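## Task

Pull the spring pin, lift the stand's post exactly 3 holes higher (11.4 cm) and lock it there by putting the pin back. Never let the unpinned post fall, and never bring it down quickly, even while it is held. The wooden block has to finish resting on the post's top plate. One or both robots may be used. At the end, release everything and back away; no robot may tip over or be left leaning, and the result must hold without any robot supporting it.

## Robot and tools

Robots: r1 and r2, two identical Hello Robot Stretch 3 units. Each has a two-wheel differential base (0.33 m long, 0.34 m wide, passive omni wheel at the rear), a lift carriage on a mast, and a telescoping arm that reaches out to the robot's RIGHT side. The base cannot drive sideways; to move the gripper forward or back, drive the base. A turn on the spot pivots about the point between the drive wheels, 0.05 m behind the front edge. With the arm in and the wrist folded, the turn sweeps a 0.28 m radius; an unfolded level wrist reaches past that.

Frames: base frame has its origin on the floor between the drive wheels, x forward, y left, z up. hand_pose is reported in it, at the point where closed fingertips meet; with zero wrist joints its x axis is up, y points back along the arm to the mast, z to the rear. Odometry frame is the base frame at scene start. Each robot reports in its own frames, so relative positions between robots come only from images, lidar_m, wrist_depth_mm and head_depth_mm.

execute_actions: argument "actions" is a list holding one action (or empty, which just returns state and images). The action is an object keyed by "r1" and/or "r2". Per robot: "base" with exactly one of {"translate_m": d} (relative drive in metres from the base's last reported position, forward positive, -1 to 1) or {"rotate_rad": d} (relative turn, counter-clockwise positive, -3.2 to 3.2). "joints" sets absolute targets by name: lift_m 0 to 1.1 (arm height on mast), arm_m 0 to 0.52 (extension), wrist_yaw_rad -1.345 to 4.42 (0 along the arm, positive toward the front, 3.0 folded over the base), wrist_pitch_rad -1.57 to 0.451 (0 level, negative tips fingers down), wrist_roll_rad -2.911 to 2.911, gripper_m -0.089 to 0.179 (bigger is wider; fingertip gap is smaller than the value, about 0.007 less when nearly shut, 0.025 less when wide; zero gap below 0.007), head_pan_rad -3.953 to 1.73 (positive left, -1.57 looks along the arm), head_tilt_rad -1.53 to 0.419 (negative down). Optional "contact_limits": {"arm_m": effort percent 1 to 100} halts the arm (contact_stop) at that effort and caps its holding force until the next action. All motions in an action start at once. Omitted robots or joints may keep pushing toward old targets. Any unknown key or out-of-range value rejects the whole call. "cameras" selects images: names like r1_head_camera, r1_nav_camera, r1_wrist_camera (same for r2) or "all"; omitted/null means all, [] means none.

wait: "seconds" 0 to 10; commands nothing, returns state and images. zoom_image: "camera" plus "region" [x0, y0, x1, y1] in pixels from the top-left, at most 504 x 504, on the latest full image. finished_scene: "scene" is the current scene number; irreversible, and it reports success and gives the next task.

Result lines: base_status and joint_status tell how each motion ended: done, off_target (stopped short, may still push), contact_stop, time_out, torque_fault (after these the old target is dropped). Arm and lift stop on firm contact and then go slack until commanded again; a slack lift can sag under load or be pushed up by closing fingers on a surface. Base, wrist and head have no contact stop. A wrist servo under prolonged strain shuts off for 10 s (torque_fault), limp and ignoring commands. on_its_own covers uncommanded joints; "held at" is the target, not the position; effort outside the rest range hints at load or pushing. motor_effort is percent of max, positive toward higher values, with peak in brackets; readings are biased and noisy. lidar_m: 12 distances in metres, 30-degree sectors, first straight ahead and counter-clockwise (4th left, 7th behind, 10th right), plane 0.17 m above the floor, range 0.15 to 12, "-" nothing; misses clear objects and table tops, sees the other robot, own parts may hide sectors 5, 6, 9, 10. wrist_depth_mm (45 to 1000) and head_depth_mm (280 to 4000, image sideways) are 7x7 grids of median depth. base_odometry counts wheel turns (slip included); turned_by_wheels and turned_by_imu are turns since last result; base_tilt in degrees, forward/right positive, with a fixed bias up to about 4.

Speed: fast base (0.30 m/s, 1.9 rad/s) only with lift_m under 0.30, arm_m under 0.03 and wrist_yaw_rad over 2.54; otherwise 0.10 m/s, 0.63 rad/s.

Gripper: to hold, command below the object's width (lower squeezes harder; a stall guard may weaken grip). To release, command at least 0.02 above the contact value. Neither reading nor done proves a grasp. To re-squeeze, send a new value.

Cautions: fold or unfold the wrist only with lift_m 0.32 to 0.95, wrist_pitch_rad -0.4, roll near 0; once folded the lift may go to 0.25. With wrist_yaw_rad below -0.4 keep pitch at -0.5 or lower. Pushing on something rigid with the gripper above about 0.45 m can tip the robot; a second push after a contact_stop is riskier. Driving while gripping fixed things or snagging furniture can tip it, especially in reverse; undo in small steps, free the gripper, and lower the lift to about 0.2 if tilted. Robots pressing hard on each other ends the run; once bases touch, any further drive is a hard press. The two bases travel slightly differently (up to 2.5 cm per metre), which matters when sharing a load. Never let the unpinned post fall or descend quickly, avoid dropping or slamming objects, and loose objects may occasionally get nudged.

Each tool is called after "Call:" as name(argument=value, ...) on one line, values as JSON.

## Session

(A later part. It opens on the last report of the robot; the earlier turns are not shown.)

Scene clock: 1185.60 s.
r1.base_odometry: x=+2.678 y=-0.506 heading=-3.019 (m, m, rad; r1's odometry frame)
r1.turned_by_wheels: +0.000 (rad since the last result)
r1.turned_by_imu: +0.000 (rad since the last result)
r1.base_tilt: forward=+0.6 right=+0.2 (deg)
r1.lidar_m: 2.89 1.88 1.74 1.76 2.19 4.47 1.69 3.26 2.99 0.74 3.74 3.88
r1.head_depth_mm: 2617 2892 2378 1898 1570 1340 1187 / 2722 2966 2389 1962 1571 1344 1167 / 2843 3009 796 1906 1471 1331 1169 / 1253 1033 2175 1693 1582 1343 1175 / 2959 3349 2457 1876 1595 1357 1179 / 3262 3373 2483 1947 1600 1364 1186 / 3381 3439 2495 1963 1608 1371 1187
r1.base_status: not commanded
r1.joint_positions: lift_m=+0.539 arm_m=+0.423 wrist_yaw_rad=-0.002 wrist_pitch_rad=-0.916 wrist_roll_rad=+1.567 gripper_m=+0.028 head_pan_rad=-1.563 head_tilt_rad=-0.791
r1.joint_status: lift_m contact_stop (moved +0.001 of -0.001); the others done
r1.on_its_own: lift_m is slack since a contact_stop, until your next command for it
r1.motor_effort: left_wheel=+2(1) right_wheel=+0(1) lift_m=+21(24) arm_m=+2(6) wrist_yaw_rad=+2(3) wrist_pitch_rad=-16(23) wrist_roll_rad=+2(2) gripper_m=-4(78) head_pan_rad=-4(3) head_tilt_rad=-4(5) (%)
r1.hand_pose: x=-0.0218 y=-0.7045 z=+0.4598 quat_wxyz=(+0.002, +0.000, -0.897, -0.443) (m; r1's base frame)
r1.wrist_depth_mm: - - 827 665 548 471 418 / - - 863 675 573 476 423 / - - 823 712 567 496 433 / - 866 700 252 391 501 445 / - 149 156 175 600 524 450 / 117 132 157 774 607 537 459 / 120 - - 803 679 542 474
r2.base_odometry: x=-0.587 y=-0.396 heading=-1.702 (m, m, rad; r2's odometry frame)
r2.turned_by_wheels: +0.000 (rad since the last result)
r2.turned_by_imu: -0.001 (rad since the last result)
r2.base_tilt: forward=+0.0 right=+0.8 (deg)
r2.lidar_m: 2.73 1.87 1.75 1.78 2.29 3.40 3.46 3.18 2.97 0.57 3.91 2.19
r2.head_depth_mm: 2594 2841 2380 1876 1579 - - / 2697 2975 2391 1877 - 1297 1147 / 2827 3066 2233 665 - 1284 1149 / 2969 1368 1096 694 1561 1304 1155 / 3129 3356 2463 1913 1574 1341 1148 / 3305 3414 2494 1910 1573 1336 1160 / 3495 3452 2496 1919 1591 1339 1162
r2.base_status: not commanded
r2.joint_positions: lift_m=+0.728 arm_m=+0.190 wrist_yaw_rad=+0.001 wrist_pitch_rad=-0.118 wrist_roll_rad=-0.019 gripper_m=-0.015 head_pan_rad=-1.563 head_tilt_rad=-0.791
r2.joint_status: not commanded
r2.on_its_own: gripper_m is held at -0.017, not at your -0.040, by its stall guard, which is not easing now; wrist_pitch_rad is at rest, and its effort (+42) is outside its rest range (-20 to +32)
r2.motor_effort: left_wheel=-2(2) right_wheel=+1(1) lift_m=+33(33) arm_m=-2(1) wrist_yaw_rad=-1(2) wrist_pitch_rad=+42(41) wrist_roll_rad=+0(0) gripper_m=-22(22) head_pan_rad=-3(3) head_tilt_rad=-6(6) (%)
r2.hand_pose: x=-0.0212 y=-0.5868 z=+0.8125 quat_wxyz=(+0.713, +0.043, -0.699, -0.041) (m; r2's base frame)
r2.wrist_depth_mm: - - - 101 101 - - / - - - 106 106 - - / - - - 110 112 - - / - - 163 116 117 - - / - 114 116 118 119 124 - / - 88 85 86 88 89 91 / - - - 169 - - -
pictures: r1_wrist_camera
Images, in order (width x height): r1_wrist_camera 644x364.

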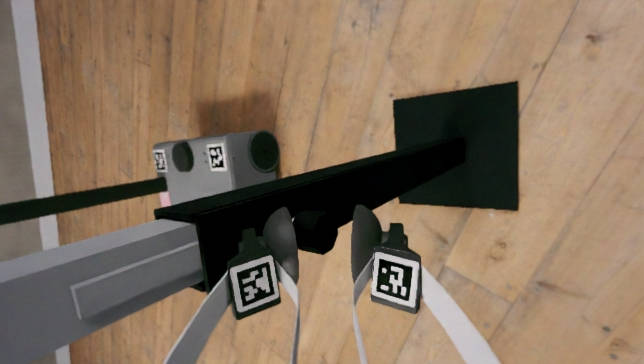

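Call:
execute_actions(actions=[{"r1": {"joints": {"lift_m": 0.57, "arm_m": 0.40, "gripper_m": 0.05, "wrist_pitch_rad": -0.9}}, "r2": {"joints": {"lift_m": 0.715}}}], cameras=[])

Call:
execute_actions(actions=[{"r1": {"base": {"translate_m": 0.55}, "joints": {"lift_m": 0.57, "arm_m": 0.0, "wrist_roll_rad": 0.0}}}], cameras=[])

Call:
execute_actions(actions=[{"r1": {"base": {"rotate_rad": -1.5708}, "joints": {"lift_m": 0.355, "wrist_pitch_rad": 0.0, "wrist_yaw_rad": 0.25}}}], cameras=["r1_head_camera", "r1_nav_camera"])

Scene clock: 1224.27 s.
r1.base_odometry: x=+2.678 y=-0.506 heading=-3.019 (m, m, rad; r1's odometry frame)
r1.turned_by_wheels: +0.000 (rad since the last result)
r1.turned_by_imu: +0.000 (rad since the last result)
r1.base_tilt: forward=+0.6 right=+0.4 (deg)
r1.lidar_m: 2.89 1.87 1.74 1.75 2.18 4.48 1.69 3.28 3.00 0.74 3.75 3.88
r1.head_depth_mm: 2623 2911 2398 1901 1561 1347 1182 / 2728 2970 2400 1974 1550 1326 1168 / 2860 3004 791 1898 1503 1333 1171 / 1261 1007 2171 1699 1592 1338 1173 / 2941 3364 2462 1870 1587 1354 1181 / 3253 3403 2463 1952 1606 1361 1181 / 3404 3439 2487 1961 1611 1370 1186
r1.base_status: not commanded
r1.joint_positions: lift_m=+0.570 arm_m=+0.400 wrist_yaw_rad=-0.002 wrist_pitch_rad=-0.909 wrist_roll_rad=+1.567 gripper_m=+0.050 head_pan_rad=-1.563 head_tilt_rad=-0.791
r1.joint_status: all done
r1.motor_effort: left_wheel=+2(1) right_wheel=-1(0) lift_m=+25(26) arm_m=-3(4) wrist_yaw_rad=+2(2) wrist_pitch_rad=+4(15) wrist_roll_rad=+2(2) gripper_m=+0(72) head_pan_rad=-3(3) head_tilt_rad=-5(5) (%)
r1.hand_pose: x=-0.0218 y=-0.6835 z=+0.4914 quat_wxyz=(+0.002, +0.000, -0.898, -0.439) (m; r1's base frame)
r1.wrist_depth_mm: - - 841 687 577 511 435 / - - 885 731 591 508 441 / - - 872 755 600 517 450 / - - 737 271 579 524 464 / - 160 185 728 611 553 485 / 133 167 - 837 - 558 487 / - - - 868 704 560 501
r2.base_odometry: x=-0.587 y=-0.396 heading=-1.702 (m, m, rad; r2's odometry frame)
r2.turned_by_wheels: +0.000 (rad since the last result)
r2.turned_by_imu: -0.001 (rad since the last result)
r2.base_tilt: forward=+0.0 right=+0.8 (deg)
r2.lidar_m: 2.73 1.87 1.75 1.78 2.29 3.39 3.47 3.19 2.97 0.57 3.90 2.19
r2.head_depth_mm: 2574 2860 2401 1881 1587 - - / 2720 3037 2412 1876 - 1290 1141 / 2853 3093 2245 668 - 1282 1150 / 2957 1342 976 692 1563 1296 1157 / 3067 3240 2456 1910 1570 1342 1154 / 3273 3421 2471 1932 1581 1337 1159 / 3492 3494 2488 1942 1583 1341 1163
r2.base_status: not commanded
r2.joint_positions: lift_m=+0.715 arm_m=+0.190 wrist_yaw_rad=+0.001 wrist_pitch_rad=-0.074 wrist_roll_rad=-0.019 gripper_m=-0.015 head_pan_rad=-1.563 head_tilt_rad=-0.791
r2.joint_status: all done
r2.on_its_own: gripper_m is held at -0.017, not at your -0.040, by its stall guard, which is not easing now
r2.motor_effort: left_wheel=-2(2) right_wheel=+1(1) lift_m=+19(32) arm_m=-1(1) wrist_yaw_rad=-2(1) wrist_pitch_rad=+26(41) wrist_roll_rad=+0(0) gripper_m=-21(21) head_pan_rad=-3(3) head_tilt_rad=-6(6) (%)
r2.hand_pose: x=-0.0212 y=-0.5889 z=+0.8109 quat_wxyz=(+0.713, +0.027, -0.700, -0.026) (m; r2's base frame)
r2.wrist_depth_mm: - - - 104 104 - - / - - - 108 108 - - / - - - 112 113 - - / - - 182 117 118 - - / - 108 110 112 115 119 - / - 87 83 84 82 83 85 / - - - 165 - - -
pictures: none
No camera images: the call's "cameras" was empty. Leave "cameras" out to get every camera's image.

Scene clock: 1230.97 s.
r1.base_odometry: x=+2.132 y=-0.573 heading=-3.019 (m, m, rad; r1's odometry frame)
r1.turned_by_wheels: +0.000 (rad since the last result)
r1.turned_by_imu: +0.002 (rad since the last result)
r1.base_tilt: forward=+0.6 right=+0.2 (deg)
r1.lidar_m: 2.54 1.64 1.50 1.55 1.93 3.96 2.24 3.48 0.93 3.22 3.68 3.37
r1.head_depth_mm: 2729 3069 2322 1674 1570 1336 1165 / 2938 3115 2416 1801 1574 1340 1181 / 3064 3228 2434 1919 1583 1346 1222 / 3171 3313 2443 1925 1587 1352 1188 / 3354 3363 2455 1940 1598 1359 1179 / 3491 3429 2489 1940 1603 1362 1181 / 3655 3447 2506 1959 1603 1363 1190
r1.base_status: done
r1.joint_positions: lift_m=+0.570 arm_m=+0.002 wrist_yaw_rad=-0.001 wrist_pitch_rad=-0.909 wrist_roll_rad=+0.005 gripper_m=+0.050 head_pan_rad=-1.563 head_tilt_rad=-0.791
r1.joint_status: all done
joint sent to its limit — the command would take r1.arm_m past its lower limit, so that joint was sent only as far as its limit.
r1.motor_effort: left_wheel=+1(5) right_wheel=-1(2) lift_m=+25(23) arm_m=-3(4) wrist_yaw_rad=+1(3) wrist_pitch_rad=+3(4) wrist_roll_rad=-3(4) gripper_m=+0(0) head_pan_rad=-3(3) head_tilt_rad=-5(5) (%)
r1.hand_pose: x=-0.0217 y=-0.2853 z=+0.4915 quat_wxyz=(+0.634, +0.310, -0.637, -0.312) (m; r1's base frame)
r1.wrist_depth_mm: 982 947 940 954 933 918 858 / 878 886 875 845 830 798 806 / 798 797 770 769 776 750 730 / 732 737 717 721 712 695 685 / 668 673 672 644 646 645 649 / 635 618 623 607 - 613 592 / 591 596 583 576 569 564 553
r2.base_odometry: x=-0.587 y=-0.396 heading=-1.702 (m, m, rad; r2's odometry frame)
r2.turned_by_wheels: +0.000 (rad since the last result)
r2.turned_by_imu: -0.002 (rad since the last result)
r2.base_tilt: forward=+0.0 right=+0.7 (deg)
r2.lidar_m: 2.75 1.87 1.75 1.79 2.30 3.39 3.47 3.20 1.43 0.57 3.92 2.20
r2.head_depth_mm: 2602 2859 2390 1682 1573 - - / 2723 3023 2389 1784 - 1288 1144 / 2849 3109 2239 669 - 1280 1154 / 2964 3229 2444 695 1564 1300 1147 / 3153 3385 2453 1914 1570 1329 1160 / 3291 3437 2437 1930 1570 1336 1160 / 3500 3463 2487 1938 1591 1346 1165
r2.base_status: not commanded
r2.joint_positions: lift_m=+0.715 arm_m=+0.190 wrist_yaw_rad=+0.001 wrist_pitch_rad=-0.074 wrist_roll_rad=-0.019 gripper_m=-0.015 head_pan_rad=-1.563 head_tilt_rad=-0.791
r2.joint_status: not commanded
r2.on_its_own: gripper_m is held at -0.017, not at your -0.040, by its stall guard, which is not easing now
r2.motor_effort: left_wheel=-2(2) right_wheel=+1(2) lift_m=+19(19) arm_m=-2(2) wrist_yaw_rad=-2(1) wrist_pitch_rad=+26(26) wrist_roll_rad=+0(0) gripper_m=-21(21) head_pan_rad=-3(3) head_tilt_rad=-6(6) (%)
r2.hand_pose: x=-0.0212 y=-0.5889 z=+0.8109 quat_wxyz=(+0.713, +0.027, -0.700, -0.026) (m; r2's base frame)
r2.wrist_depth_mm: - - - 104 104 - - / - - - 108 108 - - / - - - 112 113 - - / - - 181 117 118 - - / - 108 110 113 115 119 763 / - 87 84 84 83 83 84 / - - - 164 - - -
pictures: none
No camera images: the call's "cameras" was empty. Leave "cameras" out to get every camera's image.

Scene clock: 1234.40 s.
r1.base_odometry: x=+2.132 y=-0.573 heading=+1.693 (m, m, rad; r1's odometry frame)
r1.turned_by_wheels: -1.571 (rad since the last result)
r1.turned_by_imu: -1.576 (rad since the last result)
r1.base_tilt: forward=+0.6 right=+0.2 (deg)
r1.lidar_m: 3.22 3.68 3.37 2.61 1.65 1.50 1.54 1.90 3.80 2.24 3.51 0.93
r1.head_depth_mm: - 3276 2388 1907 1566 1333 1162 / 2407 3285 2398 1909 1569 1342 1167 / 2445 2985 2422 1917 1587 1339 1171 / 2488 3344 2455 1926 1589 1359 1187 / - 3400 2461 1935 1601 1358 1179 / - 3386 2478 1941 1601 1363 1183 / - 3441 2508 1953 1612 1366 1186
r1.base_status: done
r1.joint_positions: lift_m=+0.355 arm_m=+0.002 wrist_yaw_rad=+0.247 wrist_pitch_rad=-0.024 wrist_roll_rad=+0.005 gripper_m=+0.050 head_pan_rad=-1.563 head_tilt_rad=-0.791
r1.joint_status: all done
r1.motor_effort: left_wheel=+2(5) right_wheel=-2(5) lift_m=+18(22) arm_m=-3(3) wrist_yaw_rad=+4(5) wrist_pitch_rad=+11(10) wrist_roll_rad=-3(3) gripper_m=+0(0) head_pan_rad=-3(3) head_tilt_rad=-5(5) (%)
r1.hand_pose: x=+0.0412 y=-0.3947 z=+0.4636 quat_wxyz=(+0.701, +0.096, -0.702, +0.078) (m; r1's base frame)
r1.wrist_depth_mm: - - - - - - - / - - - - - - - / - - - - - - - / - - - - - - - / - - - - - - - / - - - 939 - 912 859 / 778 789 762 733 718 699 701
r2.base_odometry: x=-0.587 y=-0.396 heading=-1.702 (m, m, rad; r2's odometry frame)
r2.turned_by_wheels: +0.000 (rad since the last result)
r2.turned_by_imu: -0.001 (rad since the last result)
r2.base_tilt: forward=+0.0 right=+0.7 (deg)
r2.lidar_m: 2.74 1.86 1.75 1.78 2.29 3.40 3.47 3.19 1.43 0.57 3.90 2.19
r2.head_depth_mm: 2603 2820 2149 1752 1590 - - / 2701 2994 2321 1894 - 1289 1155 / 2847 3102 2237 665 - 1280 1153 / 2983 3190 2430 691 1569 1302 1155 / 3076 3357 2434 1928 1586 1327 1153 / 3292 3404 2470 1922 1583 1348 1161 / 3514 3522 2510 1946 1591 1337 1165
r2.base_status: not commanded
r2.joint_positions: lift_m=+0.715 arm_m=+0.190 wrist_yaw_rad=+0.001 wrist_pitch_rad=-0.074 wrist_roll_rad=-0.019 gripper_m=-0.015 head_pan_rad=-1.563 head_tilt_rad=-0.791
r2.joint_status: not commanded
r2.on_its_own: gripper_m is held at -0.017, not at your -0.040, by its stall guard, which is not easing now
r2.motor_effort: left_wheel=-2(2) right_wheel=+1(2) lift_m=+19(19) arm_m=-2(1) wrist_yaw_rad=-1(1) wrist_pitch_rad=+26(26) wrist_roll_rad=+0(0) gripper_m=-22(21) head_pan_rad=-2(3) head_tilt_rad=-6(7) (%)
r2.hand_pose: x=-0.0212 y=-0.5889 z=+0.8109 quat_wxyz=(+0.713, +0.027, -0.700, -0.026) (m; r2's base frame)
r2.wrist_depth_mm: - - - 104 104 - - / - - - 108 109 - - / - - - 112 114 - - / - - 182 117 118 - - / - 108 110 113 115 118 - / - 87 84 84 83 83 84 / - - - 164 - - -
pictures: r1_head_camera (sideways: a quarter turn clockwise sets it upright), r1_nav_camera (sideways: a quarter turn counterclockwise sets it upright)
Images, in order (width x height): r1_head_camera 896x504, r1_nav_camera 672x504.

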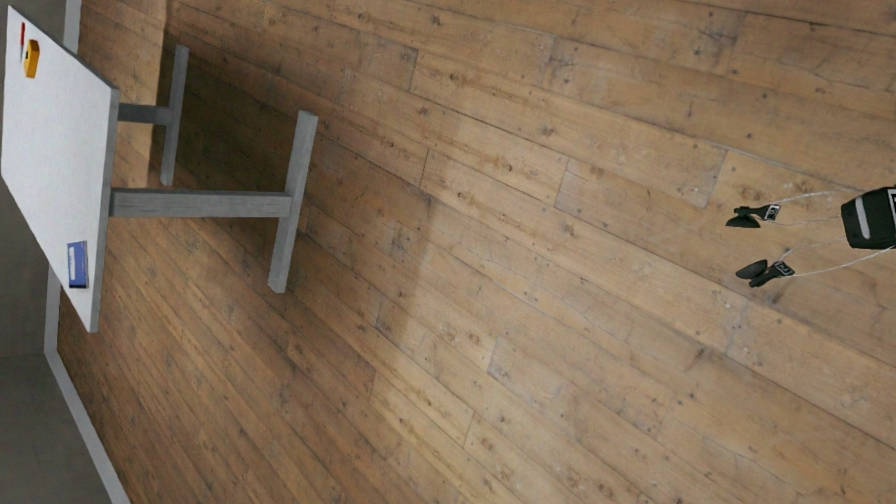

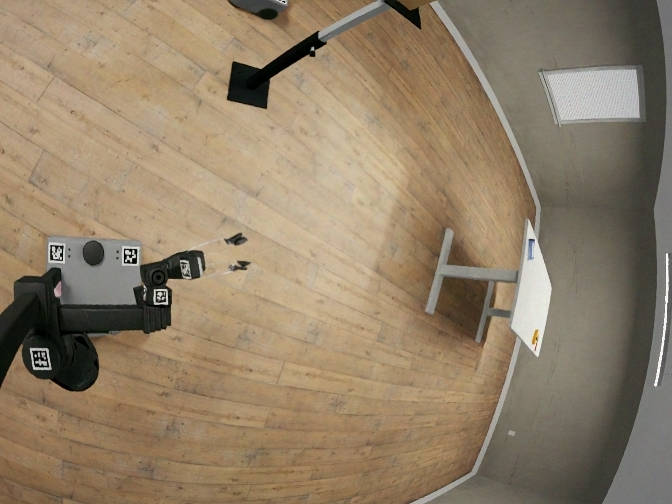

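Call:
execute_actions(actions=[{"r1": {"base": {"translate_m": 0.66}, "joints": {"arm_m": 0.07, "head_tilt_rad": -0.9}}}], cameras=["r1_head_camera", "r1_wrist_camera"])

Scene clock: 1253.50 s.
r1.base_odometry: x=+2.052 y=+0.082 heading=+1.694 (m, m, rad; r1's odometry frame)
r1.turned_by_wheels: +0.000 (rad since the last result)
r1.turned_by_imu: +0.003 (rad since the last result)
r1.base_tilt: forward=+0.6 right=+0.2 (deg)
r1.lidar_m: 2.62 3.23 3.13 3.16 2.35 2.12 2.17 2.66 2.35 0.56 2.83 0.86
r1.head_depth_mm: 3378 2467 2061 1713 1467 1279 1134 / 3580 2626 2072 1722 1469 1281 - / 3617 2662 2099 1731 1474 1309 1083 / 3688 2669 1976 1702 1444 1277 1139 / 3709 2699 626 1622 1458 1285 1146 / 3750 2718 2021 1712 1490 1299 1149 / 3429 2710 2082 1722 1506 1279 1155
r1.base_status: done
r1.joint_positions: lift_m=+0.355 arm_m=+0.070 wrist_yaw_rad=+0.248 wrist_pitch_rad=-0.024 wrist_roll_rad=+0.005 gripper_m=+0.050 head_pan_rad=-1.563 head_tilt_rad=-0.889
r1.joint_status: all done
r1.motor_effort: left_wheel=+2(6) right_wheel=-2(3) lift_m=+18(18) arm_m=+4(5) wrist_yaw_rad=+3(3) wrist_pitch_rad=+11(11) wrist_roll_rad=-3(3) gripper_m=+0(0) head_pan_rad=-3(3) head_tilt_rad=-7(18) (%)
r1.hand_pose: x=+0.0412 y=-0.4625 z=+0.4636 quat_wxyz=(+0.701, +0.096, -0.702, +0.078) (m; r1's base frame)
r1.wrist_depth_mm: - - - - - - - / - - - - - - - / - - - - - - - / - - - - - - - / - - - - - - - / - - - 878 - 903 891 / 812 743 706 679 727 718 684
r2.base_odometry: x=-0.587 y=-0.396 heading=-1.702 (m, m, rad; r2's odometry frame)
r2.turned_by_wheels: +0.000 (rad since the last result)
r2.turned_by_imu: -0.003 (rad since the last result)
r2.base_tilt: forward=+0.0 right=+0.7 (deg)
r2.lidar_m: 2.74 1.87 1.75 1.78 2.30 3.40 3.47 1.01 0.85 0.57 3.89 2.19
r2.head_depth_mm: 2610 2854 2400 1864 1277 - - / 2716 2977 2428 1883 - 1285 1149 / 2829 3035 2273 666 - 1280 1156 / 2937 3210 2394 694 1566 1302 1153 / 3146 3359 2462 1899 1579 1328 1157 / 3354 3449 2461 1925 1563 1332 1161 / 3527 3437 2479 1929 1583 1340 1169
r2.base_status: not commanded
r2.joint_positions: lift_m=+0.715 arm_m=+0.190 wrist_yaw_rad=+0.001 wrist_pitch_rad=-0.074 wrist_roll_rad=-0.019 gripper_m=-0.015 head_pan_rad=-1.563 head_tilt_rad=-0.791
r2.joint_status: not commanded
r2.on_its_own: gripper_m is held at -0.017, not at your -0.040, by its stall guard, which is not easing now
r2.motor_effort: left_wheel=-2(2) right_wheel=+2(2) lift_m=+19(19) arm_m=-1(2) wrist_yaw_rad=-2(2) wrist_pitch_rad=+26(26) wrist_roll_rad=+0(0) gripper_m=-21(21) head_pan_rad=-2(3) head_tilt_rad=-7(6) (%)
r2.hand_pose: x=-0.0212 y=-0.5889 z=+0.8109 quat_wxyz=(+0.713, +0.027, -0.700, -0.026) (m; r2's base frame)
r2.wrist_depth_mm: - - - 104 104 - - / - - - 108 108 - - / - - - 112 113 - - / - - 182 117 118 - - / - 108 110 112 116 118 - / - 87 83 84 83 83 84 / - - - 164 - - -
pictures: r1_head_camera (sideways: a quarter turn clockwise sets it upright), r1_wrist_camera
Images, in order (width x height): r1_head_camera 896x504, r1_wrist_camera 644x364.

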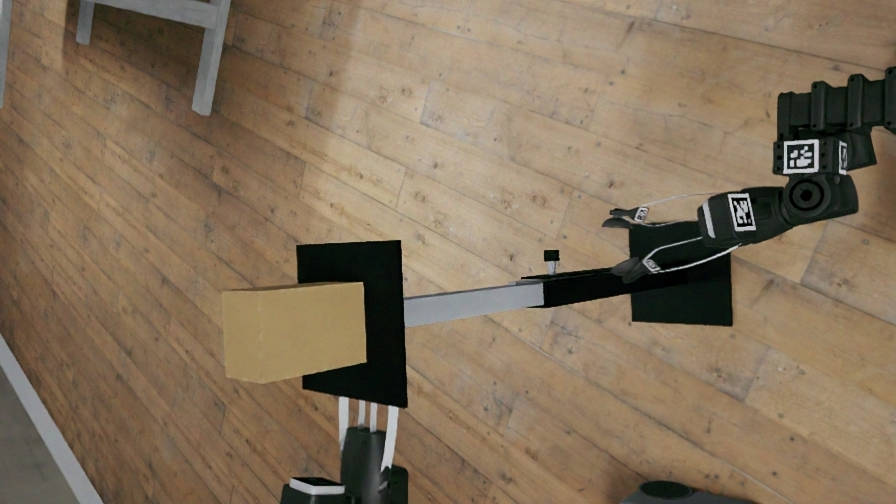

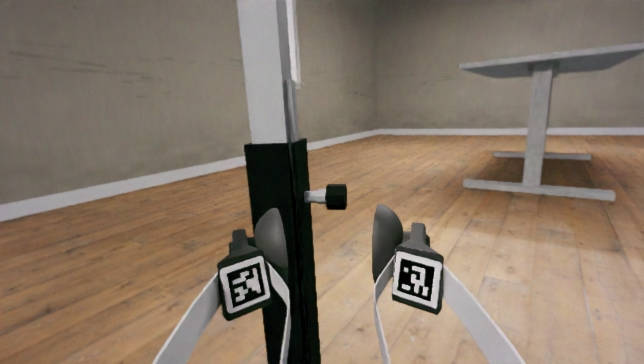

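Call:
execute_actions(actions=[{"r1": {"base": {"translate_m": 0.003}, "joints": {"arm_m": 0.135}, "contact_limits": {"arm_m": 10}}}], cameras=["r1_head_camera", "r1_wrist_camera"])

Call:
zoom_image(camera="r1_wrist_camera", region=[200, 150, 460, 320])

Call:
zoom_image(camera="r1_head_camera", region=[500, 180, 700, 320])

Scene clock: 1279.20 s.
r1.base_odometry: x=+2.051 y=+0.085 heading=+1.694 (m, m, rad; r1's odometry frame)
r1.turned_by_wheels: +0.000 (rad since the last result)
r1.turned_by_imu: +0.000 (rad since the last result)
r1.base_tilt: forward=+0.6 right=+0.3 (deg)
r1.lidar_m: 2.61 3.24 3.13 3.15 2.35 2.13 2.17 2.68 2.36 0.56 2.83 0.86
r1.head_depth_mm: 3555 2430 2070 1715 1461 1272 1130 / 3580 2620 2084 1716 1471 1303 1124 / 3629 2638 2093 1727 1471 1321 1121 / 3667 2678 1980 1692 1452 1249 1140 / 3698 2684 626 1620 1461 1293 1146 / 3769 2715 2079 1716 1496 1301 1147 / 3422 2722 695 1725 1500 1280 1154
r1.base_status: done
r1.joint_positions: lift_m=+0.355 arm_m=+0.135 wrist_yaw_rad=+0.248 wrist_pitch_rad=-0.024 wrist_roll_rad=+0.005 gripper_m=+0.050 head_pan_rad=-1.563 head_tilt_rad=-0.889
r1.joint_status: all done
r1.motor_effort: left_wheel=+2(7) right_wheel=-2(3) lift_m=+18(18) arm_m=+4(5) wrist_yaw_rad=+2(2) wrist_pitch_rad=+11(10) wrist_roll_rad=-3(3) gripper_m=+0(0) head_pan_rad=-3(3) head_tilt_rad=-7(7) (%)
r1.contact_limits: arm_m 10 (drawing in: default 26, maximum 43; extending or still: default 36, maximum 59)
r1.hand_pose: x=+0.0412 y=-0.5275 z=+0.4637 quat_wxyz=(+0.701, +0.096, -0.702, +0.078) (m; r1's base frame)
r1.wrist_depth_mm: - - 184 - - - - / - - 190 - - - - / - - 196 - - - - / - - 196 - - - - / - - 209 - - - - / - - - 934 - 913 831 / 785 758 227 707 717 701 685
r2.base_odometry: x=-0.587 y=-0.396 heading=-1.702 (m, m, rad; r2's odometry frame)
r2.turned_by_wheels: +0.000 (rad since the last result)
r2.turned_by_imu: -0.001 (rad since the last result)
r2.base_tilt: forward=+0.0 right=+0.8 (deg)
r2.lidar_m: 2.76 1.87 1.75 1.77 2.29 3.41 3.45 1.00 0.85 0.57 3.92 2.19
r2.head_depth_mm: 2598 2833 2397 1871 1331 - - / 2664 2981 2411 1878 - 1280 1142 / 2849 3104 2232 668 - 1280 1150 / 2989 3180 2425 694 1564 1301 1150 / 3147 3371 2444 1914 1569 1332 1163 / 3290 3463 2473 1924 1569 1336 1163 / 3471 3450 2490 1933 1585 1346 1166
r2.base_status: not commanded
r2.joint_positions: lift_m=+0.715 arm_m=+0.190 wrist_yaw_rad=+0.001 wrist_pitch_rad=-0.074 wrist_roll_rad=-0.019 gripper_m=-0.015 head_pan_rad=-1.563 head_tilt_rad=-0.791
r2.joint_status: not commanded
r2.on_its_own: gripper_m is held at -0.017, not at your -0.040, by its stall guard, which is not easing now
r2.motor_effort: left_wheel=-2(2) right_wheel=+2(2) lift_m=+19(19) arm_m=-1(2) wrist_yaw_rad=-2(2) wrist_pitch_rad=+26(25) wrist_roll_rad=+0(0) gripper_m=-21(21) head_pan_rad=-3(3) head_tilt_rad=-6(6) (%)
r2.hand_pose: x=-0.0212 y=-0.5889 z=+0.8109 quat_wxyz=(+0.713, +0.027, -0.700, -0.026) (m; r2's base frame)
r2.wrist_depth_mm: - - - 104 104 - - / - - - 108 108 - - / - - - 113 113 - - / - - 182 117 118 - - / - 108 110 113 116 118 - / - 87 84 84 83 83 84 / - - - 164 - - -
pictures: r1_head_camera (sideways: a quarter turn clockwise sets it upright), r1_wrist_camera
Images, in order (width x height): r1_head_camera 896x504, r1_wrist_camera 644x364.

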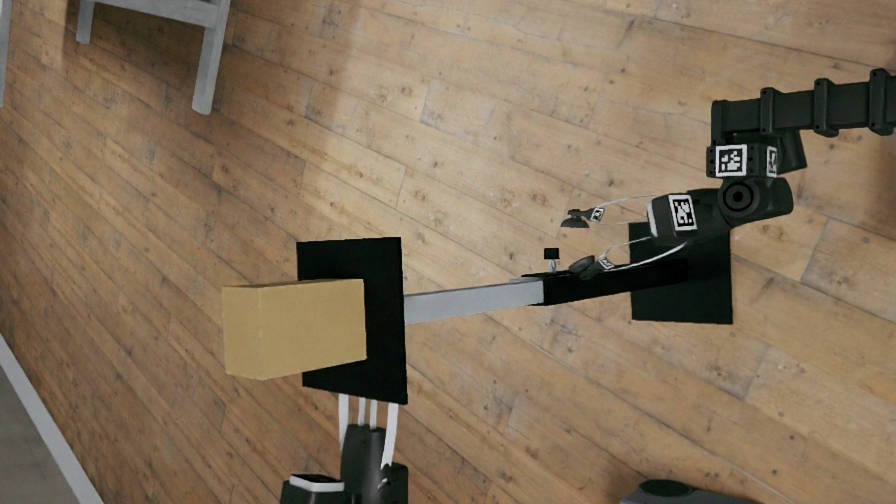

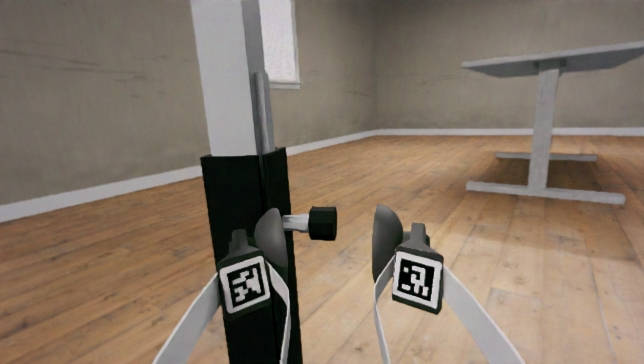

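Region (200, 150, 460, 320) of r1_wrist_camera's 644x364 image, scaled by 1.938; it fills the top 330 rows of this view, and the rest is white.

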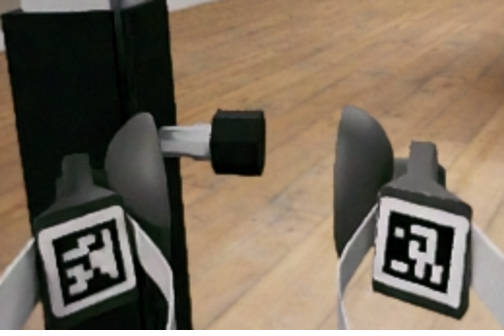

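Region (500, 180, 700, 320) of r1_head_camera's 896x504 image, scaled by 2.520, with more detail than that image has; it fills the top 353 rows of this view, and the rest is white.

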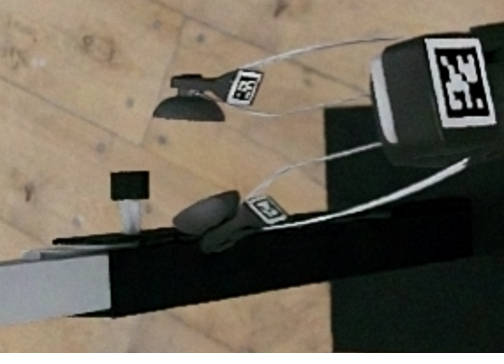

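Call:
execute_actions(actions=[{"r1": {"base": {"translate_m": -0.0235}, "joints": {"arm_m": 0.15, "wrist_yaw_rad": 0.33}, "contact_limits": {"arm_m": 10}}, "r2": {"joints": {"lift_m": 0.7285}}}], cameras=["r1_head_camera", "r1_wrist_camera"])

Call:
zoom_image(camera="r1_wrist_camera", region=[200, 150, 460, 320])

Call:
zoom_image(camera="r1_head_camera", region=[500, 190, 700, 330])

Scene clock: 1329.53 s.
r1.base_odometry: x=+2.054 y=+0.062 heading=+1.694 (m, m, rad; r1's odometry frame)
r1.turned_by_wheels: +0.000 (rad since the last result)
r1.turned_by_imu: +0.000 (rad since the last result)
r1.base_tilt: forward=+0.6 right=+0.3 (deg)
r1.lidar_m: 2.63 3.26 3.12 3.17 2.32 2.10 2.15 2.64 2.35 0.56 2.85 0.87
r1.head_depth_mm: 3380 2443 2082 1716 1457 1282 1133 / 3573 2623 2084 1720 1474 1306 1134 / 3622 2638 2097 1724 1477 1334 1137 / 3658 2669 2039 1738 1479 1249 1141 / 3711 2691 644 1627 1430 1283 1146 / 3737 2694 663 1717 1504 1303 1147 / 3484 2724 2145 1761 1498 1305 1152
r1.base_status: done
r1.joint_positions: lift_m=+0.355 arm_m=+0.150 wrist_yaw_rad=+0.327 wrist_pitch_rad=-0.024 wrist_roll_rad=+0.005 gripper_m=+0.050 head_pan_rad=-1.563 head_tilt_rad=-0.889
r1.joint_status: all done
r1.motor_effort: left_wheel=+3(4) right_wheel=-2(5) lift_m=+18(18) arm_m=+4(4) wrist_yaw_rad=+3(5) wrist_pitch_rad=+10(10) wrist_roll_rad=-3(3) gripper_m=+0(0) head_pan_rad=-3(3) head_tilt_rad=-6(6) (%)
r1.contact_limits: arm_m 10 (drawing in: default 26, maximum 43; extending or still: default 36, maximum 59)
r1.hand_pose: x=+0.0607 y=-0.5368 z=+0.4637 quat_wxyz=(+0.698, +0.124, -0.698, +0.106) (m; r1's base frame)
r1.wrist_depth_mm: - - 181 - - - - / - - 186 - - - - / - - 192 - - - - / - - 195 - - - - / - - 203 - - - - / - - - 967 - 914 850 / 789 765 220 727 723 704 685
r2.base_odometry: x=-0.587 y=-0.396 heading=-1.702 (m, m, rad; r2's odometry frame)
r2.turned_by_wheels: +0.000 (rad since the last result)
r2.turned_by_imu: -0.001 (rad since the last result)
r2.base_tilt: forward=+0.1 right=+0.9 (deg)
r2.lidar_m: 2.74 1.87 1.75 1.78 2.29 3.39 3.47 1.02 0.87 0.57 3.91 2.19
r2.head_depth_mm: 2549 2854 2409 1797 1354 - - / 2689 3001 2420 1878 - 1296 1149 / 2840 3067 2246 664 - 1276 1151 / 2960 3172 2396 693 1574 1299 1154 / 3106 3388 2476 1913 1563 1333 1159 / 3347 3458 2476 1925 1576 1341 1158 / 3528 3531 2471 1943 1577 1340 1164
r2.base_status: not commanded
r2.joint_positions: lift_m=+0.728 arm_m=+0.190 wrist_yaw_rad=+0.001 wrist_pitch_rad=-0.118 wrist_roll_rad=-0.019 gripper_m=-0.015 head_pan_rad=-1.563 head_tilt_rad=-0.791
r2.joint_status: all done
r2.on_its_own: gripper_m is held at -0.017, not at your -0.040, by its stall guard, which is not easing now; wrist_pitch_rad is at rest, and its effort (+41) is outside its rest range (-20 to +32)
r2.motor_effort: left_wheel=-2(2) right_wheel=+2(1) lift_m=+33(33) arm_m=-1(2) wrist_yaw_rad=-2(2) wrist_pitch_rad=+41(42) wrist_roll_rad=+0(0) gripper_m=-21(21) head_pan_rad=-3(2) head_tilt_rad=-6(6) (%)
r2.hand_pose: x=-0.0212 y=-0.5868 z=+0.8125 quat_wxyz=(+0.713, +0.043, -0.699, -0.041) (m; r2's base frame)
r2.wrist_depth_mm: - - - 101 101 - - / - - - 106 106 - - / - - - 110 112 - - / - - 164 116 118 - - / - 114 116 118 118 123 - / - 88 85 86 88 89 91 / - - - 169 - 460 424
pictures: r1_head_camera (sideways: a quarter turn clockwise sets it upright), r1_wrist_camera
Images, in order (width x height): r1_head_camera 896x504, r1_wrist_camera 644x364.

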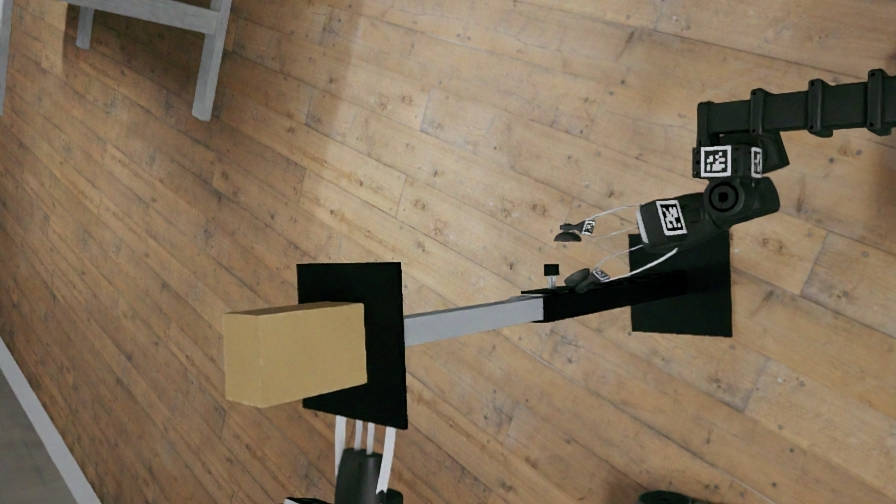

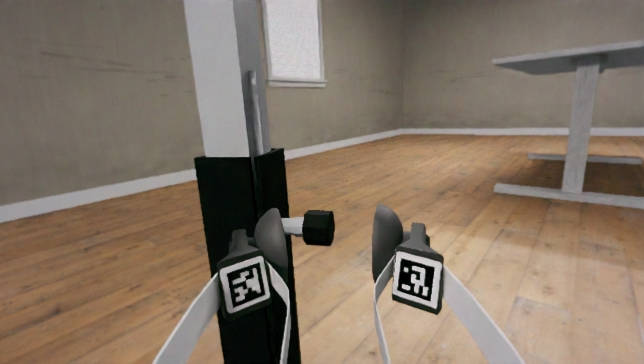

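Region (200, 150, 460, 320) of r1_wrist_camera's 644x364 image, scaled by 1.938; it fills the top 330 rows of this view, and the rest is white.

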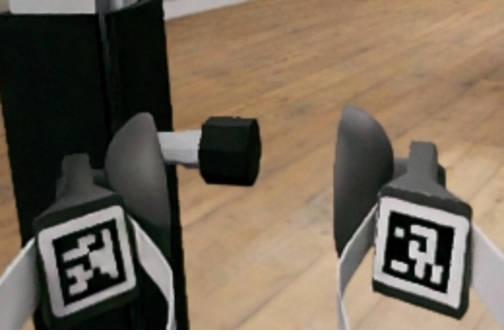

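Region (500, 190, 700, 330) of r1_head_camera's 896x504 image, scaled by 2.520, with more detail than that image has; it fills the top 353 rows of this view, and the rest is white.

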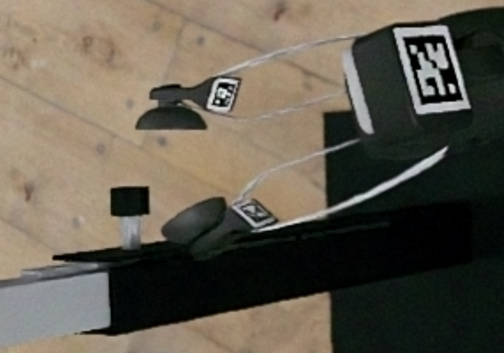

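Call:
execute_actions(actions=[{"r1": {"joints": {"arm_m": 0.168}, "contact_limits": {"arm_m": 8}}}], cameras=["r1_head_camera", "r1_wrist_camera"])

Call:
zoom_image(camera="r1_wrist_camera", region=[200, 150, 460, 320])

Call:
zoom_image(camera="r1_head_camera", region=[500, 190, 700, 330])

Scene clock: 1354.53 s.
r1.base_odometry: x=+2.054 y=+0.062 heading=+1.694 (m, m, rad; r1's odometry frame)
r1.turned_by_wheels: +0.000 (rad since the last result)
r1.turned_by_imu: +0.000 (rad since the last result)
r1.base_tilt: forward=+0.6 right=+0.3 (deg)
r1.lidar_m: 2.63 3.26 3.14 3.17 2.33 2.11 2.15 2.66 2.35 0.56 2.87 0.87
r1.head_depth_mm: 3393 2423 2068 1703 1461 1276 1128 / 3598 2619 2077 1727 1466 1317 1145 / 3615 2639 2097 1733 1482 1335 1137 / 3654 2671 2034 1736 1479 1250 1146 / 3707 2676 645 1619 1433 1282 1149 / 3777 2706 662 1717 1498 1300 1147 / 3465 2737 2151 1765 1501 1306 1152
r1.base_status: not commanded
r1.joint_positions: lift_m=+0.355 arm_m=+0.168 wrist_yaw_rad=+0.327 wrist_pitch_rad=-0.024 wrist_roll_rad=+0.005 gripper_m=+0.050 head_pan_rad=-1.563 head_tilt_rad=-0.889
r1.joint_status: all done
r1.motor_effort: left_wheel=+2(3) right_wheel=-2(2) lift_m=+18(17) arm_m=+4(4) wrist_yaw_rad=+4(3) wrist_pitch_rad=+10(10) wrist_roll_rad=-3(3) gripper_m=+0(0) head_pan_rad=-3(3) head_tilt_rad=-7(5) (%)
r1.contact_limits: arm_m 8 (drawing in: default 26, maximum 43; extending or still: default 36, maximum 59)
r1.hand_pose: x=+0.0607 y=-0.5547 z=+0.4637 quat_wxyz=(+0.698, +0.124, -0.698, +0.106) (m; r1's base frame)
r1.wrist_depth_mm: - - 171 - - - - / - - 170 - - - - / - - 176 - - - - / - - 175 - - - - / - - 183 - - - - / - - 194 929 - 888 867 / 799 759 201 742 744 697 696
r2.base_odometry: x=-0.587 y=-0.396 heading=-1.702 (m, m, rad; r2's odometry frame)
r2.turned_by_wheels: +0.000 (rad since the last result)
r2.turned_by_imu: -0.001 (rad since the last result)
r2.base_tilt: forward=+0.0 right=+0.8 (deg)
r2.lidar_m: 2.74 1.87 1.75 1.78 2.29 3.40 3.48 1.02 0.87 0.57 3.90 2.19
r2.head_depth_mm: 2599 2879 2387 1771 1364 - - / 2719 2959 2407 1879 - 1294 1141 / 2835 3144 2260 665 - 1289 1146 / 2997 3240 2435 694 1560 1298 1154 / 3079 3416 2446 1922 1568 1334 1156 / 3273 3419 2450 1922 1575 1329 1158 / 3492 3458 2465 1932 1586 1346 1161
r2.base_status: not commanded
r2.joint_positions: lift_m=+0.728 arm_m=+0.190 wrist_yaw_rad=+0.001 wrist_pitch_rad=-0.118 wrist_roll_rad=-0.019 gripper_m=-0.015 head_pan_rad=-1.563 head_tilt_rad=-0.791
r2.joint_status: not commanded
r2.on_its_own: gripper_m is held at -0.017, not at your -0.040, by its stall guard, which is not easing now; wrist_pitch_rad is at rest, and its effort (+41) is outside its rest range (-20 to +32)
r2.motor_effort: left_wheel=-3(2) right_wheel=+1(1) lift_m=+33(33) arm_m=-1(1) wrist_yaw_rad=-2(2) wrist_pitch_rad=+41(41) wrist_roll_rad=+0(0) gripper_m=-22(21) head_pan_rad=-3(3) head_tilt_rad=-6(6) (%)
r2.hand_pose: x=-0.0212 y=-0.5868 z=+0.8125 quat_wxyz=(+0.713, +0.043, -0.699, -0.041) (m; r2's base frame)
r2.wrist_depth_mm: - - - 101 101 - - / - - - 106 106 - - / - - - 111 112 - - / - - 164 116 117 - - / - 114 115 117 119 123 - / - 88 85 87 88 89 91 / - - - 169 - 441 421
pictures: r1_head_camera (sideways: a quarter turn clockwise sets it upright), r1_wrist_camera
Images, in order (width x height): r1_head_camera 896x504, r1_wrist_camera 644x364.

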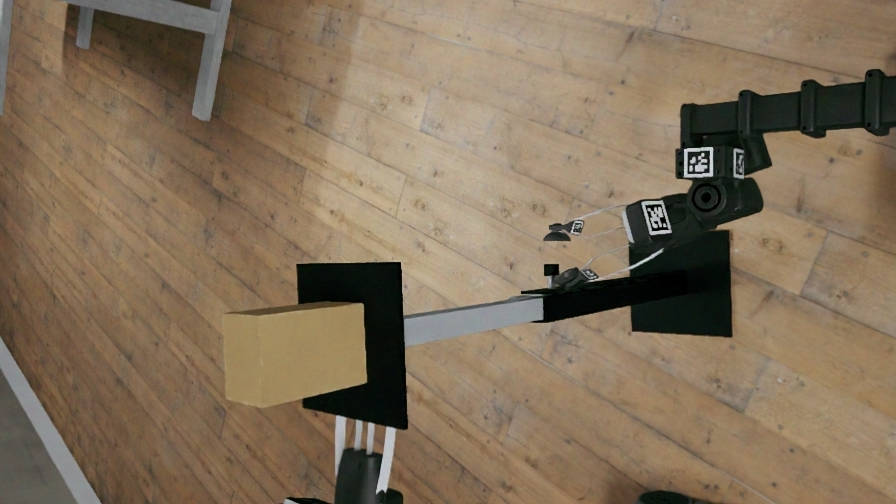

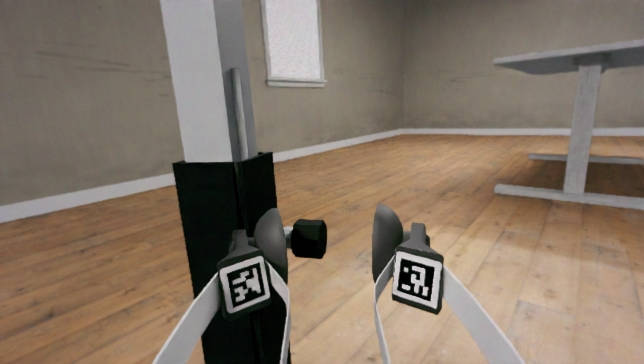

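Region (200, 150, 460, 320) of r1_wrist_camera's 644x364 image, scaled by 1.938; it fills the top 330 rows of this view, and the rest is white.

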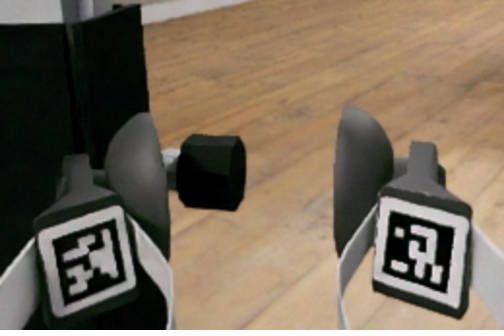

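Region (500, 190, 700, 330) of r1_head_camera's 896x504 image, scaled by 2.520, with more detail than that image has; it fills the top 353 rows of this view, and the rest is white.

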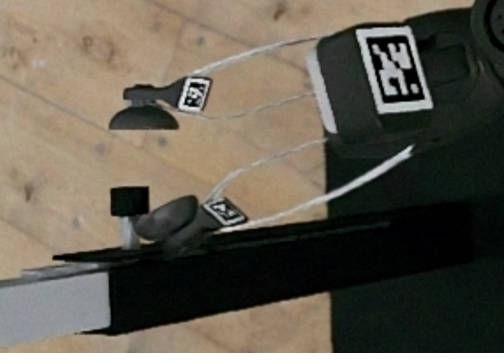

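Call:
execute_actions(actions=[{"r1": {"joints": {"arm_m": 0.176, "lift_m": 0.352}, "contact_limits": {"arm_m": 8}}}], cameras=["r1_head_camera", "r1_wrist_camera"])

Call:
zoom_image(camera="r1_wrist_camera", region=[200, 150, 460, 320])

Call:
zoom_image(camera="r1_head_camera", region=[500, 190, 700, 330])

Scene clock: 1365.53 s.
r1.base_odometry: x=+2.054 y=+0.062 heading=+1.694 (m, m, rad; r1's odometry frame)
r1.turned_by_wheels: +0.000 (rad since the last result)
r1.turned_by_imu: +0.000 (rad since the last result)
r1.base_tilt: forward=+0.6 right=+0.2 (deg)
r1.lidar_m: 2.64 3.25 3.13 3.18 2.32 2.10 2.14 2.65 2.35 0.56 2.87 0.87
r1.head_depth_mm: 3368 2433 2068 1708 1464 1274 1130 / 3586 2609 2081 1722 1467 1322 1142 / 3670 2635 2099 1731 1473 1338 1135 / 3644 2676 2051 1741 1483 1256 1144 / 3673 2682 644 865 1427 1285 1144 / 3682 2703 663 1709 1493 1306 1149 / 3476 2753 2143 1767 1495 1301 1153
r1.base_status: not commanded
r1.joint_positions: lift_m=+0.352 arm_m=+0.176 wrist_yaw_rad=+0.330 wrist_pitch_rad=-0.024 wrist_roll_rad=+0.005 gripper_m=+0.050 head_pan_rad=-1.563 head_tilt_rad=-0.889
r1.joint_status: all done
r1.motor_effort: left_wheel=+3(3) right_wheel=-1(2) lift_m=+18(15) arm_m=+7(7) wrist_yaw_rad=-1(3) wrist_pitch_rad=+10(10) wrist_roll_rad=-3(3) gripper_m=-1(0) head_pan_rad=-3(3) head_tilt_rad=-6(6) (%)
r1.contact_limits: arm_m 8 (drawing in: default 26, maximum 43; extending or still: default 36, maximum 59)
r1.hand_pose: x=+0.0615 y=-0.5623 z=+0.4607 quat_wxyz=(+0.697, +0.125, -0.697, +0.107) (m; r1's base frame)
r1.wrist_depth_mm: - - 169 - - - - / - - 165 - - - - / - - 170 - - - - / - - 167 - - - - / - - 175 - - - - / - - 183 932 - 895 858 / 771 754 189 743 720 700 677
r2.base_odometry: x=-0.587 y=-0.396 heading=-1.702 (m, m, rad; r2's odometry frame)
r2.turned_by_wheels: +0.000 (rad since the last result)
r2.turned_by_imu: -0.001 (rad since the last result)
r2.base_tilt: forward=+0.0 right=+0.8 (deg)
r2.lidar_m: 2.73 1.87 1.75 1.78 2.28 3.40 3.48 1.02 0.87 0.57 3.91 2.19
r2.head_depth_mm: 2581 2860 2385 1748 1375 - - / 2742 2978 2406 1893 - 1289 1146 / 2848 3106 2220 666 - 1284 1149 / 2997 3194 2437 691 1552 1302 1144 / 3088 3390 2462 1914 1578 1322 1159 / 3330 3465 2477 1912 1584 1344 1157 / 3516 3465 2473 1924 1589 1334 1162
r2.base_status: not commanded
r2.joint_positions: lift_m=+0.728 arm_m=+0.190 wrist_yaw_rad=+0.001 wrist_pitch_rad=-0.118 wrist_roll_rad=-0.019 gripper_m=-0.015 head_pan_rad=-1.563 head_tilt_rad=-0.791
r2.joint_status: not commanded
r2.on_its_own: gripper_m is held at -0.017, not at your -0.040, by its stall guard, which is not easing now; wrist_pitch_rad is at rest, and its effort (+41) is outside its rest range (-20 to +32)
r2.motor_effort: left_wheel=-2(2) right_wheel=+1(1) lift_m=+33(33) arm_m=-2(2) wrist_yaw_rad=-1(1) wrist_pitch_rad=+41(41) wrist_roll_rad=+0(0) gripper_m=-21(21) head_pan_rad=-3(2) head_tilt_rad=-6(6) (%)
r2.hand_pose: x=-0.0212 y=-0.5868 z=+0.8125 quat_wxyz=(+0.713, +0.043, -0.699, -0.041) (m; r2's base frame)
r2.wrist_depth_mm: - - - 101 101 - - / - - - 106 106 - - / - - - 111 112 - - / - - 163 116 117 - - / - 114 115 118 119 124 - / - 88 85 86 88 89 91 / - - - 169 - 448 428
pictures: r1_head_camera (sideways: a quarter turn clockwise sets it upright), r1_wrist_camera
Images, in order (width x height): r1_head_camera 896x504, r1_wrist_camera 644x364.

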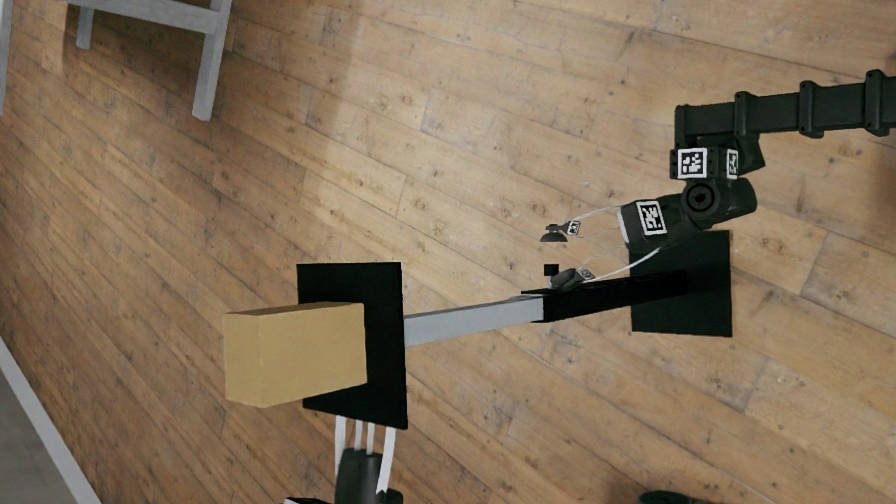

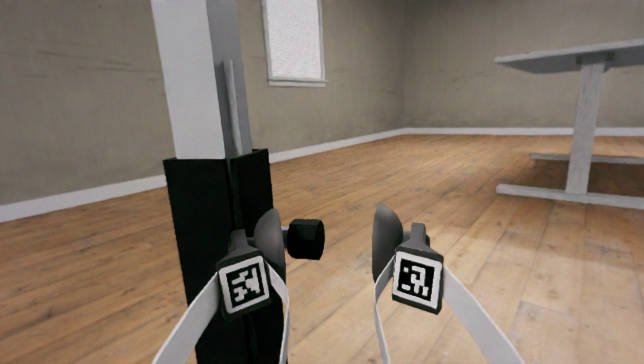

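Region (200, 150, 460, 320) of r1_wrist_camera's 644x364 image, scaled by 1.938; it fills the top 330 rows of this view, and the rest is white.

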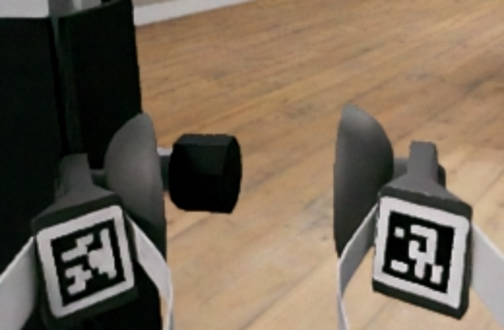

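Region (500, 190, 700, 330) of r1_head_camera's 896x504 image, scaled by 2.520, with more detail than that image has; it fills the top 353 rows of this view, and the rest is white.

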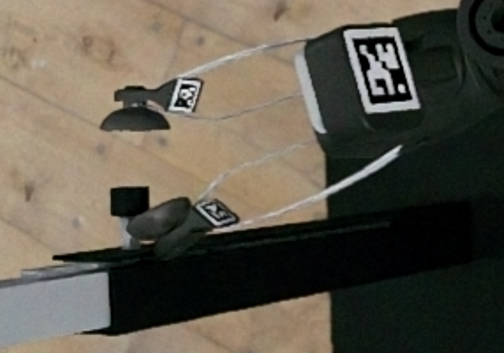

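Call:
execute_actions(actions=[{"r1": {"base": {"translate_m": -0.008}, "joints": {"arm_m": 0.175, "wrist_yaw_rad": 0.31}, "contact_limits": {"arm_m": 25}}}], cameras=["r1_head_camera", "r1_wrist_camera"])

Call:
zoom_image(camera="r1_wrist_camera", region=[200, 150, 460, 320])

Call:
zoom_image(camera="r1_head_camera", region=[500, 190, 700, 330])

Scene clock: 1391.47 s.
r1.base_odometry: x=+2.055 y=+0.054 heading=+1.694 (m, m, rad; r1's odometry frame)
r1.turned_by_wheels: +0.000 (rad since the last result)
r1.turned_by_imu: +0.000 (rad since the last result)
r1.base_tilt: forward=+0.6 right=+0.3 (deg)
r1.lidar_m: 2.65 3.29 3.14 3.18 2.32 2.10 2.14 2.64 2.36 0.56 0.57 0.88
r1.head_depth_mm: 3366 2423 2071 1725 1463 1279 1128 / 3609 2637 2091 1718 1475 1324 1144 / 3612 2651 2089 1727 1481 1339 1136 / 3672 2682 2103 1741 1518 1258 1143 / 3703 2679 659 1626 1402 1281 1147 / 3731 2697 659 1717 1502 1301 1150 / 3493 2730 2136 1720 1502 1302 1150
r1.base_status: done
r1.joint_positions: lift_m=+0.352 arm_m=+0.175 wrist_yaw_rad=+0.324 wrist_pitch_rad=-0.024 wrist_roll_rad=+0.005 gripper_m=+0.050 head_pan_rad=-1.563 head_tilt_rad=-0.889
r1.joint_status: all done
r1.on_its_own: wrist_yaw_rad is at rest, and its effort (-18) is outside its rest range (-12 to +12)
r1.motor_effort: left_wheel=+4(7) right_wheel=-7(6) lift_m=+18(18) arm_m=-2(5) wrist_yaw_rad=-18(18) wrist_pitch_rad=+10(10) wrist_roll_rad=-3(3) gripper_m=-4(3) head_pan_rad=-3(4) head_tilt_rad=-7(6) (%)
r1.contact_limits: arm_m 25 (drawing in: default 26, maximum 43; extending or still: default 36, maximum 59)
r1.hand_pose: x=+0.0598 y=-0.5625 z=+0.4607 quat_wxyz=(+0.698, +0.123, -0.698, +0.105) (m; r1's base frame)
r1.wrist_depth_mm: - - - - - - - / - - 186 - - - - / - - 177 - - - - / - - 173 - - - - / - - 175 - - - - / - - - 920 - 900 854 / 787 776 194 730 708 690 696
r2.base_odometry: x=-0.587 y=-0.396 heading=-1.702 (m, m, rad; r2's odometry frame)
r2.turned_by_wheels: +0.000 (rad since the last result)
r2.turned_by_imu: -0.001 (rad since the last result)
r2.base_tilt: forward=+0.0 right=+0.8 (deg)
r2.lidar_m: 2.74 1.87 1.75 1.78 2.30 3.40 3.45 1.03 0.88 0.57 3.92 2.20
r2.head_depth_mm: 2595 2819 2402 1761 1378 - - / 2730 2984 2397 1880 - 1290 1145 / 2822 3102 2264 665 - 1288 1162 / 2968 3221 2435 693 1564 1303 1147 / 3142 3399 2462 1919 1563 1329 1160 / 3257 3450 2438 1920 1577 1341 1157 / 3425 3474 2464 1941 1588 1338 1165
r2.base_status: not commanded
r2.joint_positions: lift_m=+0.728 arm_m=+0.190 wrist_yaw_rad=+0.001 wrist_pitch_rad=-0.118 wrist_roll_rad=-0.019 gripper_m=-0.015 head_pan_rad=-1.563 head_tilt_rad=-0.791
r2.joint_status: not commanded
r2.on_its_own: gripper_m is held at -0.017, not at your -0.040, by its stall guard, which is not easing now; wrist_pitch_rad is at rest, and its effort (+41) is outside its rest range (-20 to +32)
r2.motor_effort: left_wheel=-2(2) right_wheel=+2(1) lift_m=+33(33) arm_m=-1(2) wrist_yaw_rad=-2(2) wrist_pitch_rad=+41(41) wrist_roll_rad=+0(0) gripper_m=-22(21) head_pan_rad=-3(3) head_tilt_rad=-6(6) (%)
r2.hand_pose: x=-0.0212 y=-0.5868 z=+0.8125 quat_wxyz=(+0.713, +0.043, -0.699, -0.041) (m; r2's base frame)
r2.wrist_depth_mm: - - - 101 101 - - / - - - 106 106 - - / - - - 111 111 - - / - - 163 116 117 - - / - 114 116 118 119 123 - / - 88 85 86 88 90 91 / - - - 169 - 443 422
pictures: r1_head_camera (sideways: a quarter turn clockwise sets it upright), r1_wrist_camera
Images, in order (width x height): r1_head_camera 896x504, r1_wrist_camera 644x364.

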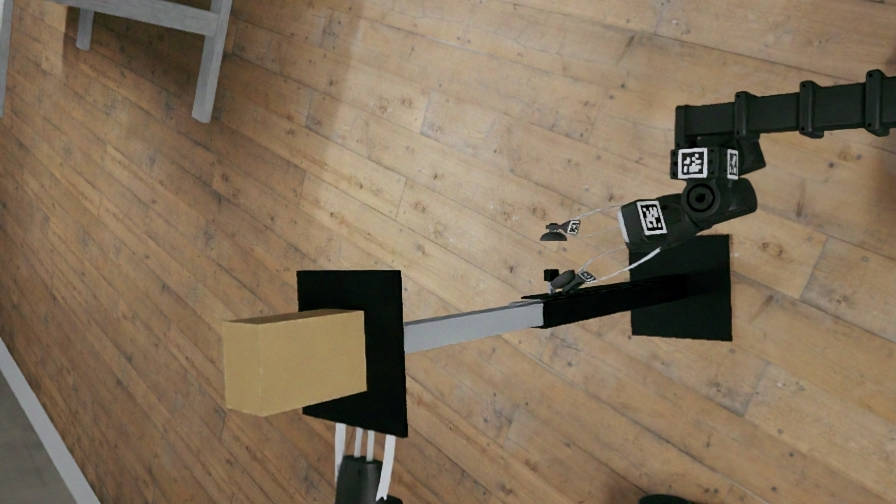

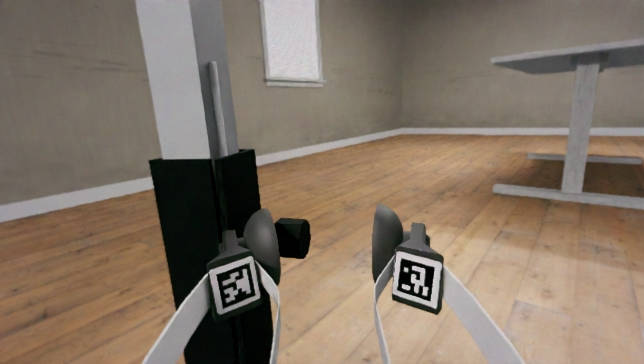

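Region (200, 150, 460, 320) of r1_wrist_camera's 644x364 image, scaled by 1.938; it fills the top 330 rows of this view, and the rest is white.

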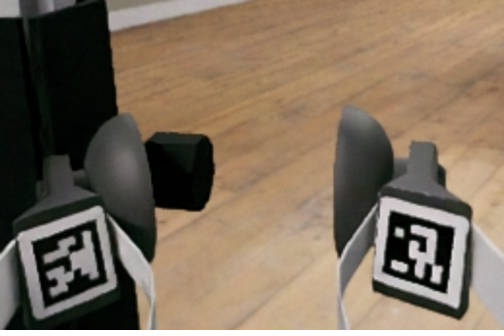

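Region (500, 190, 700, 330) of r1_head_camera's 896x504 image, scaled by 2.520, with more detail than that image has; it fills the top 353 rows of this view, and the rest is white.

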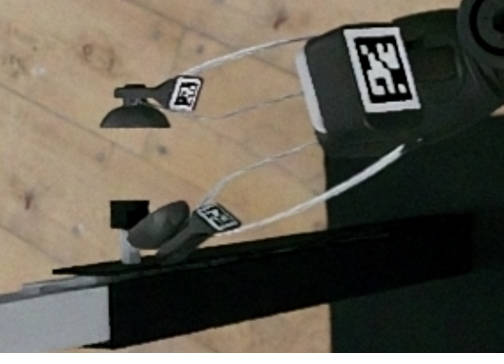

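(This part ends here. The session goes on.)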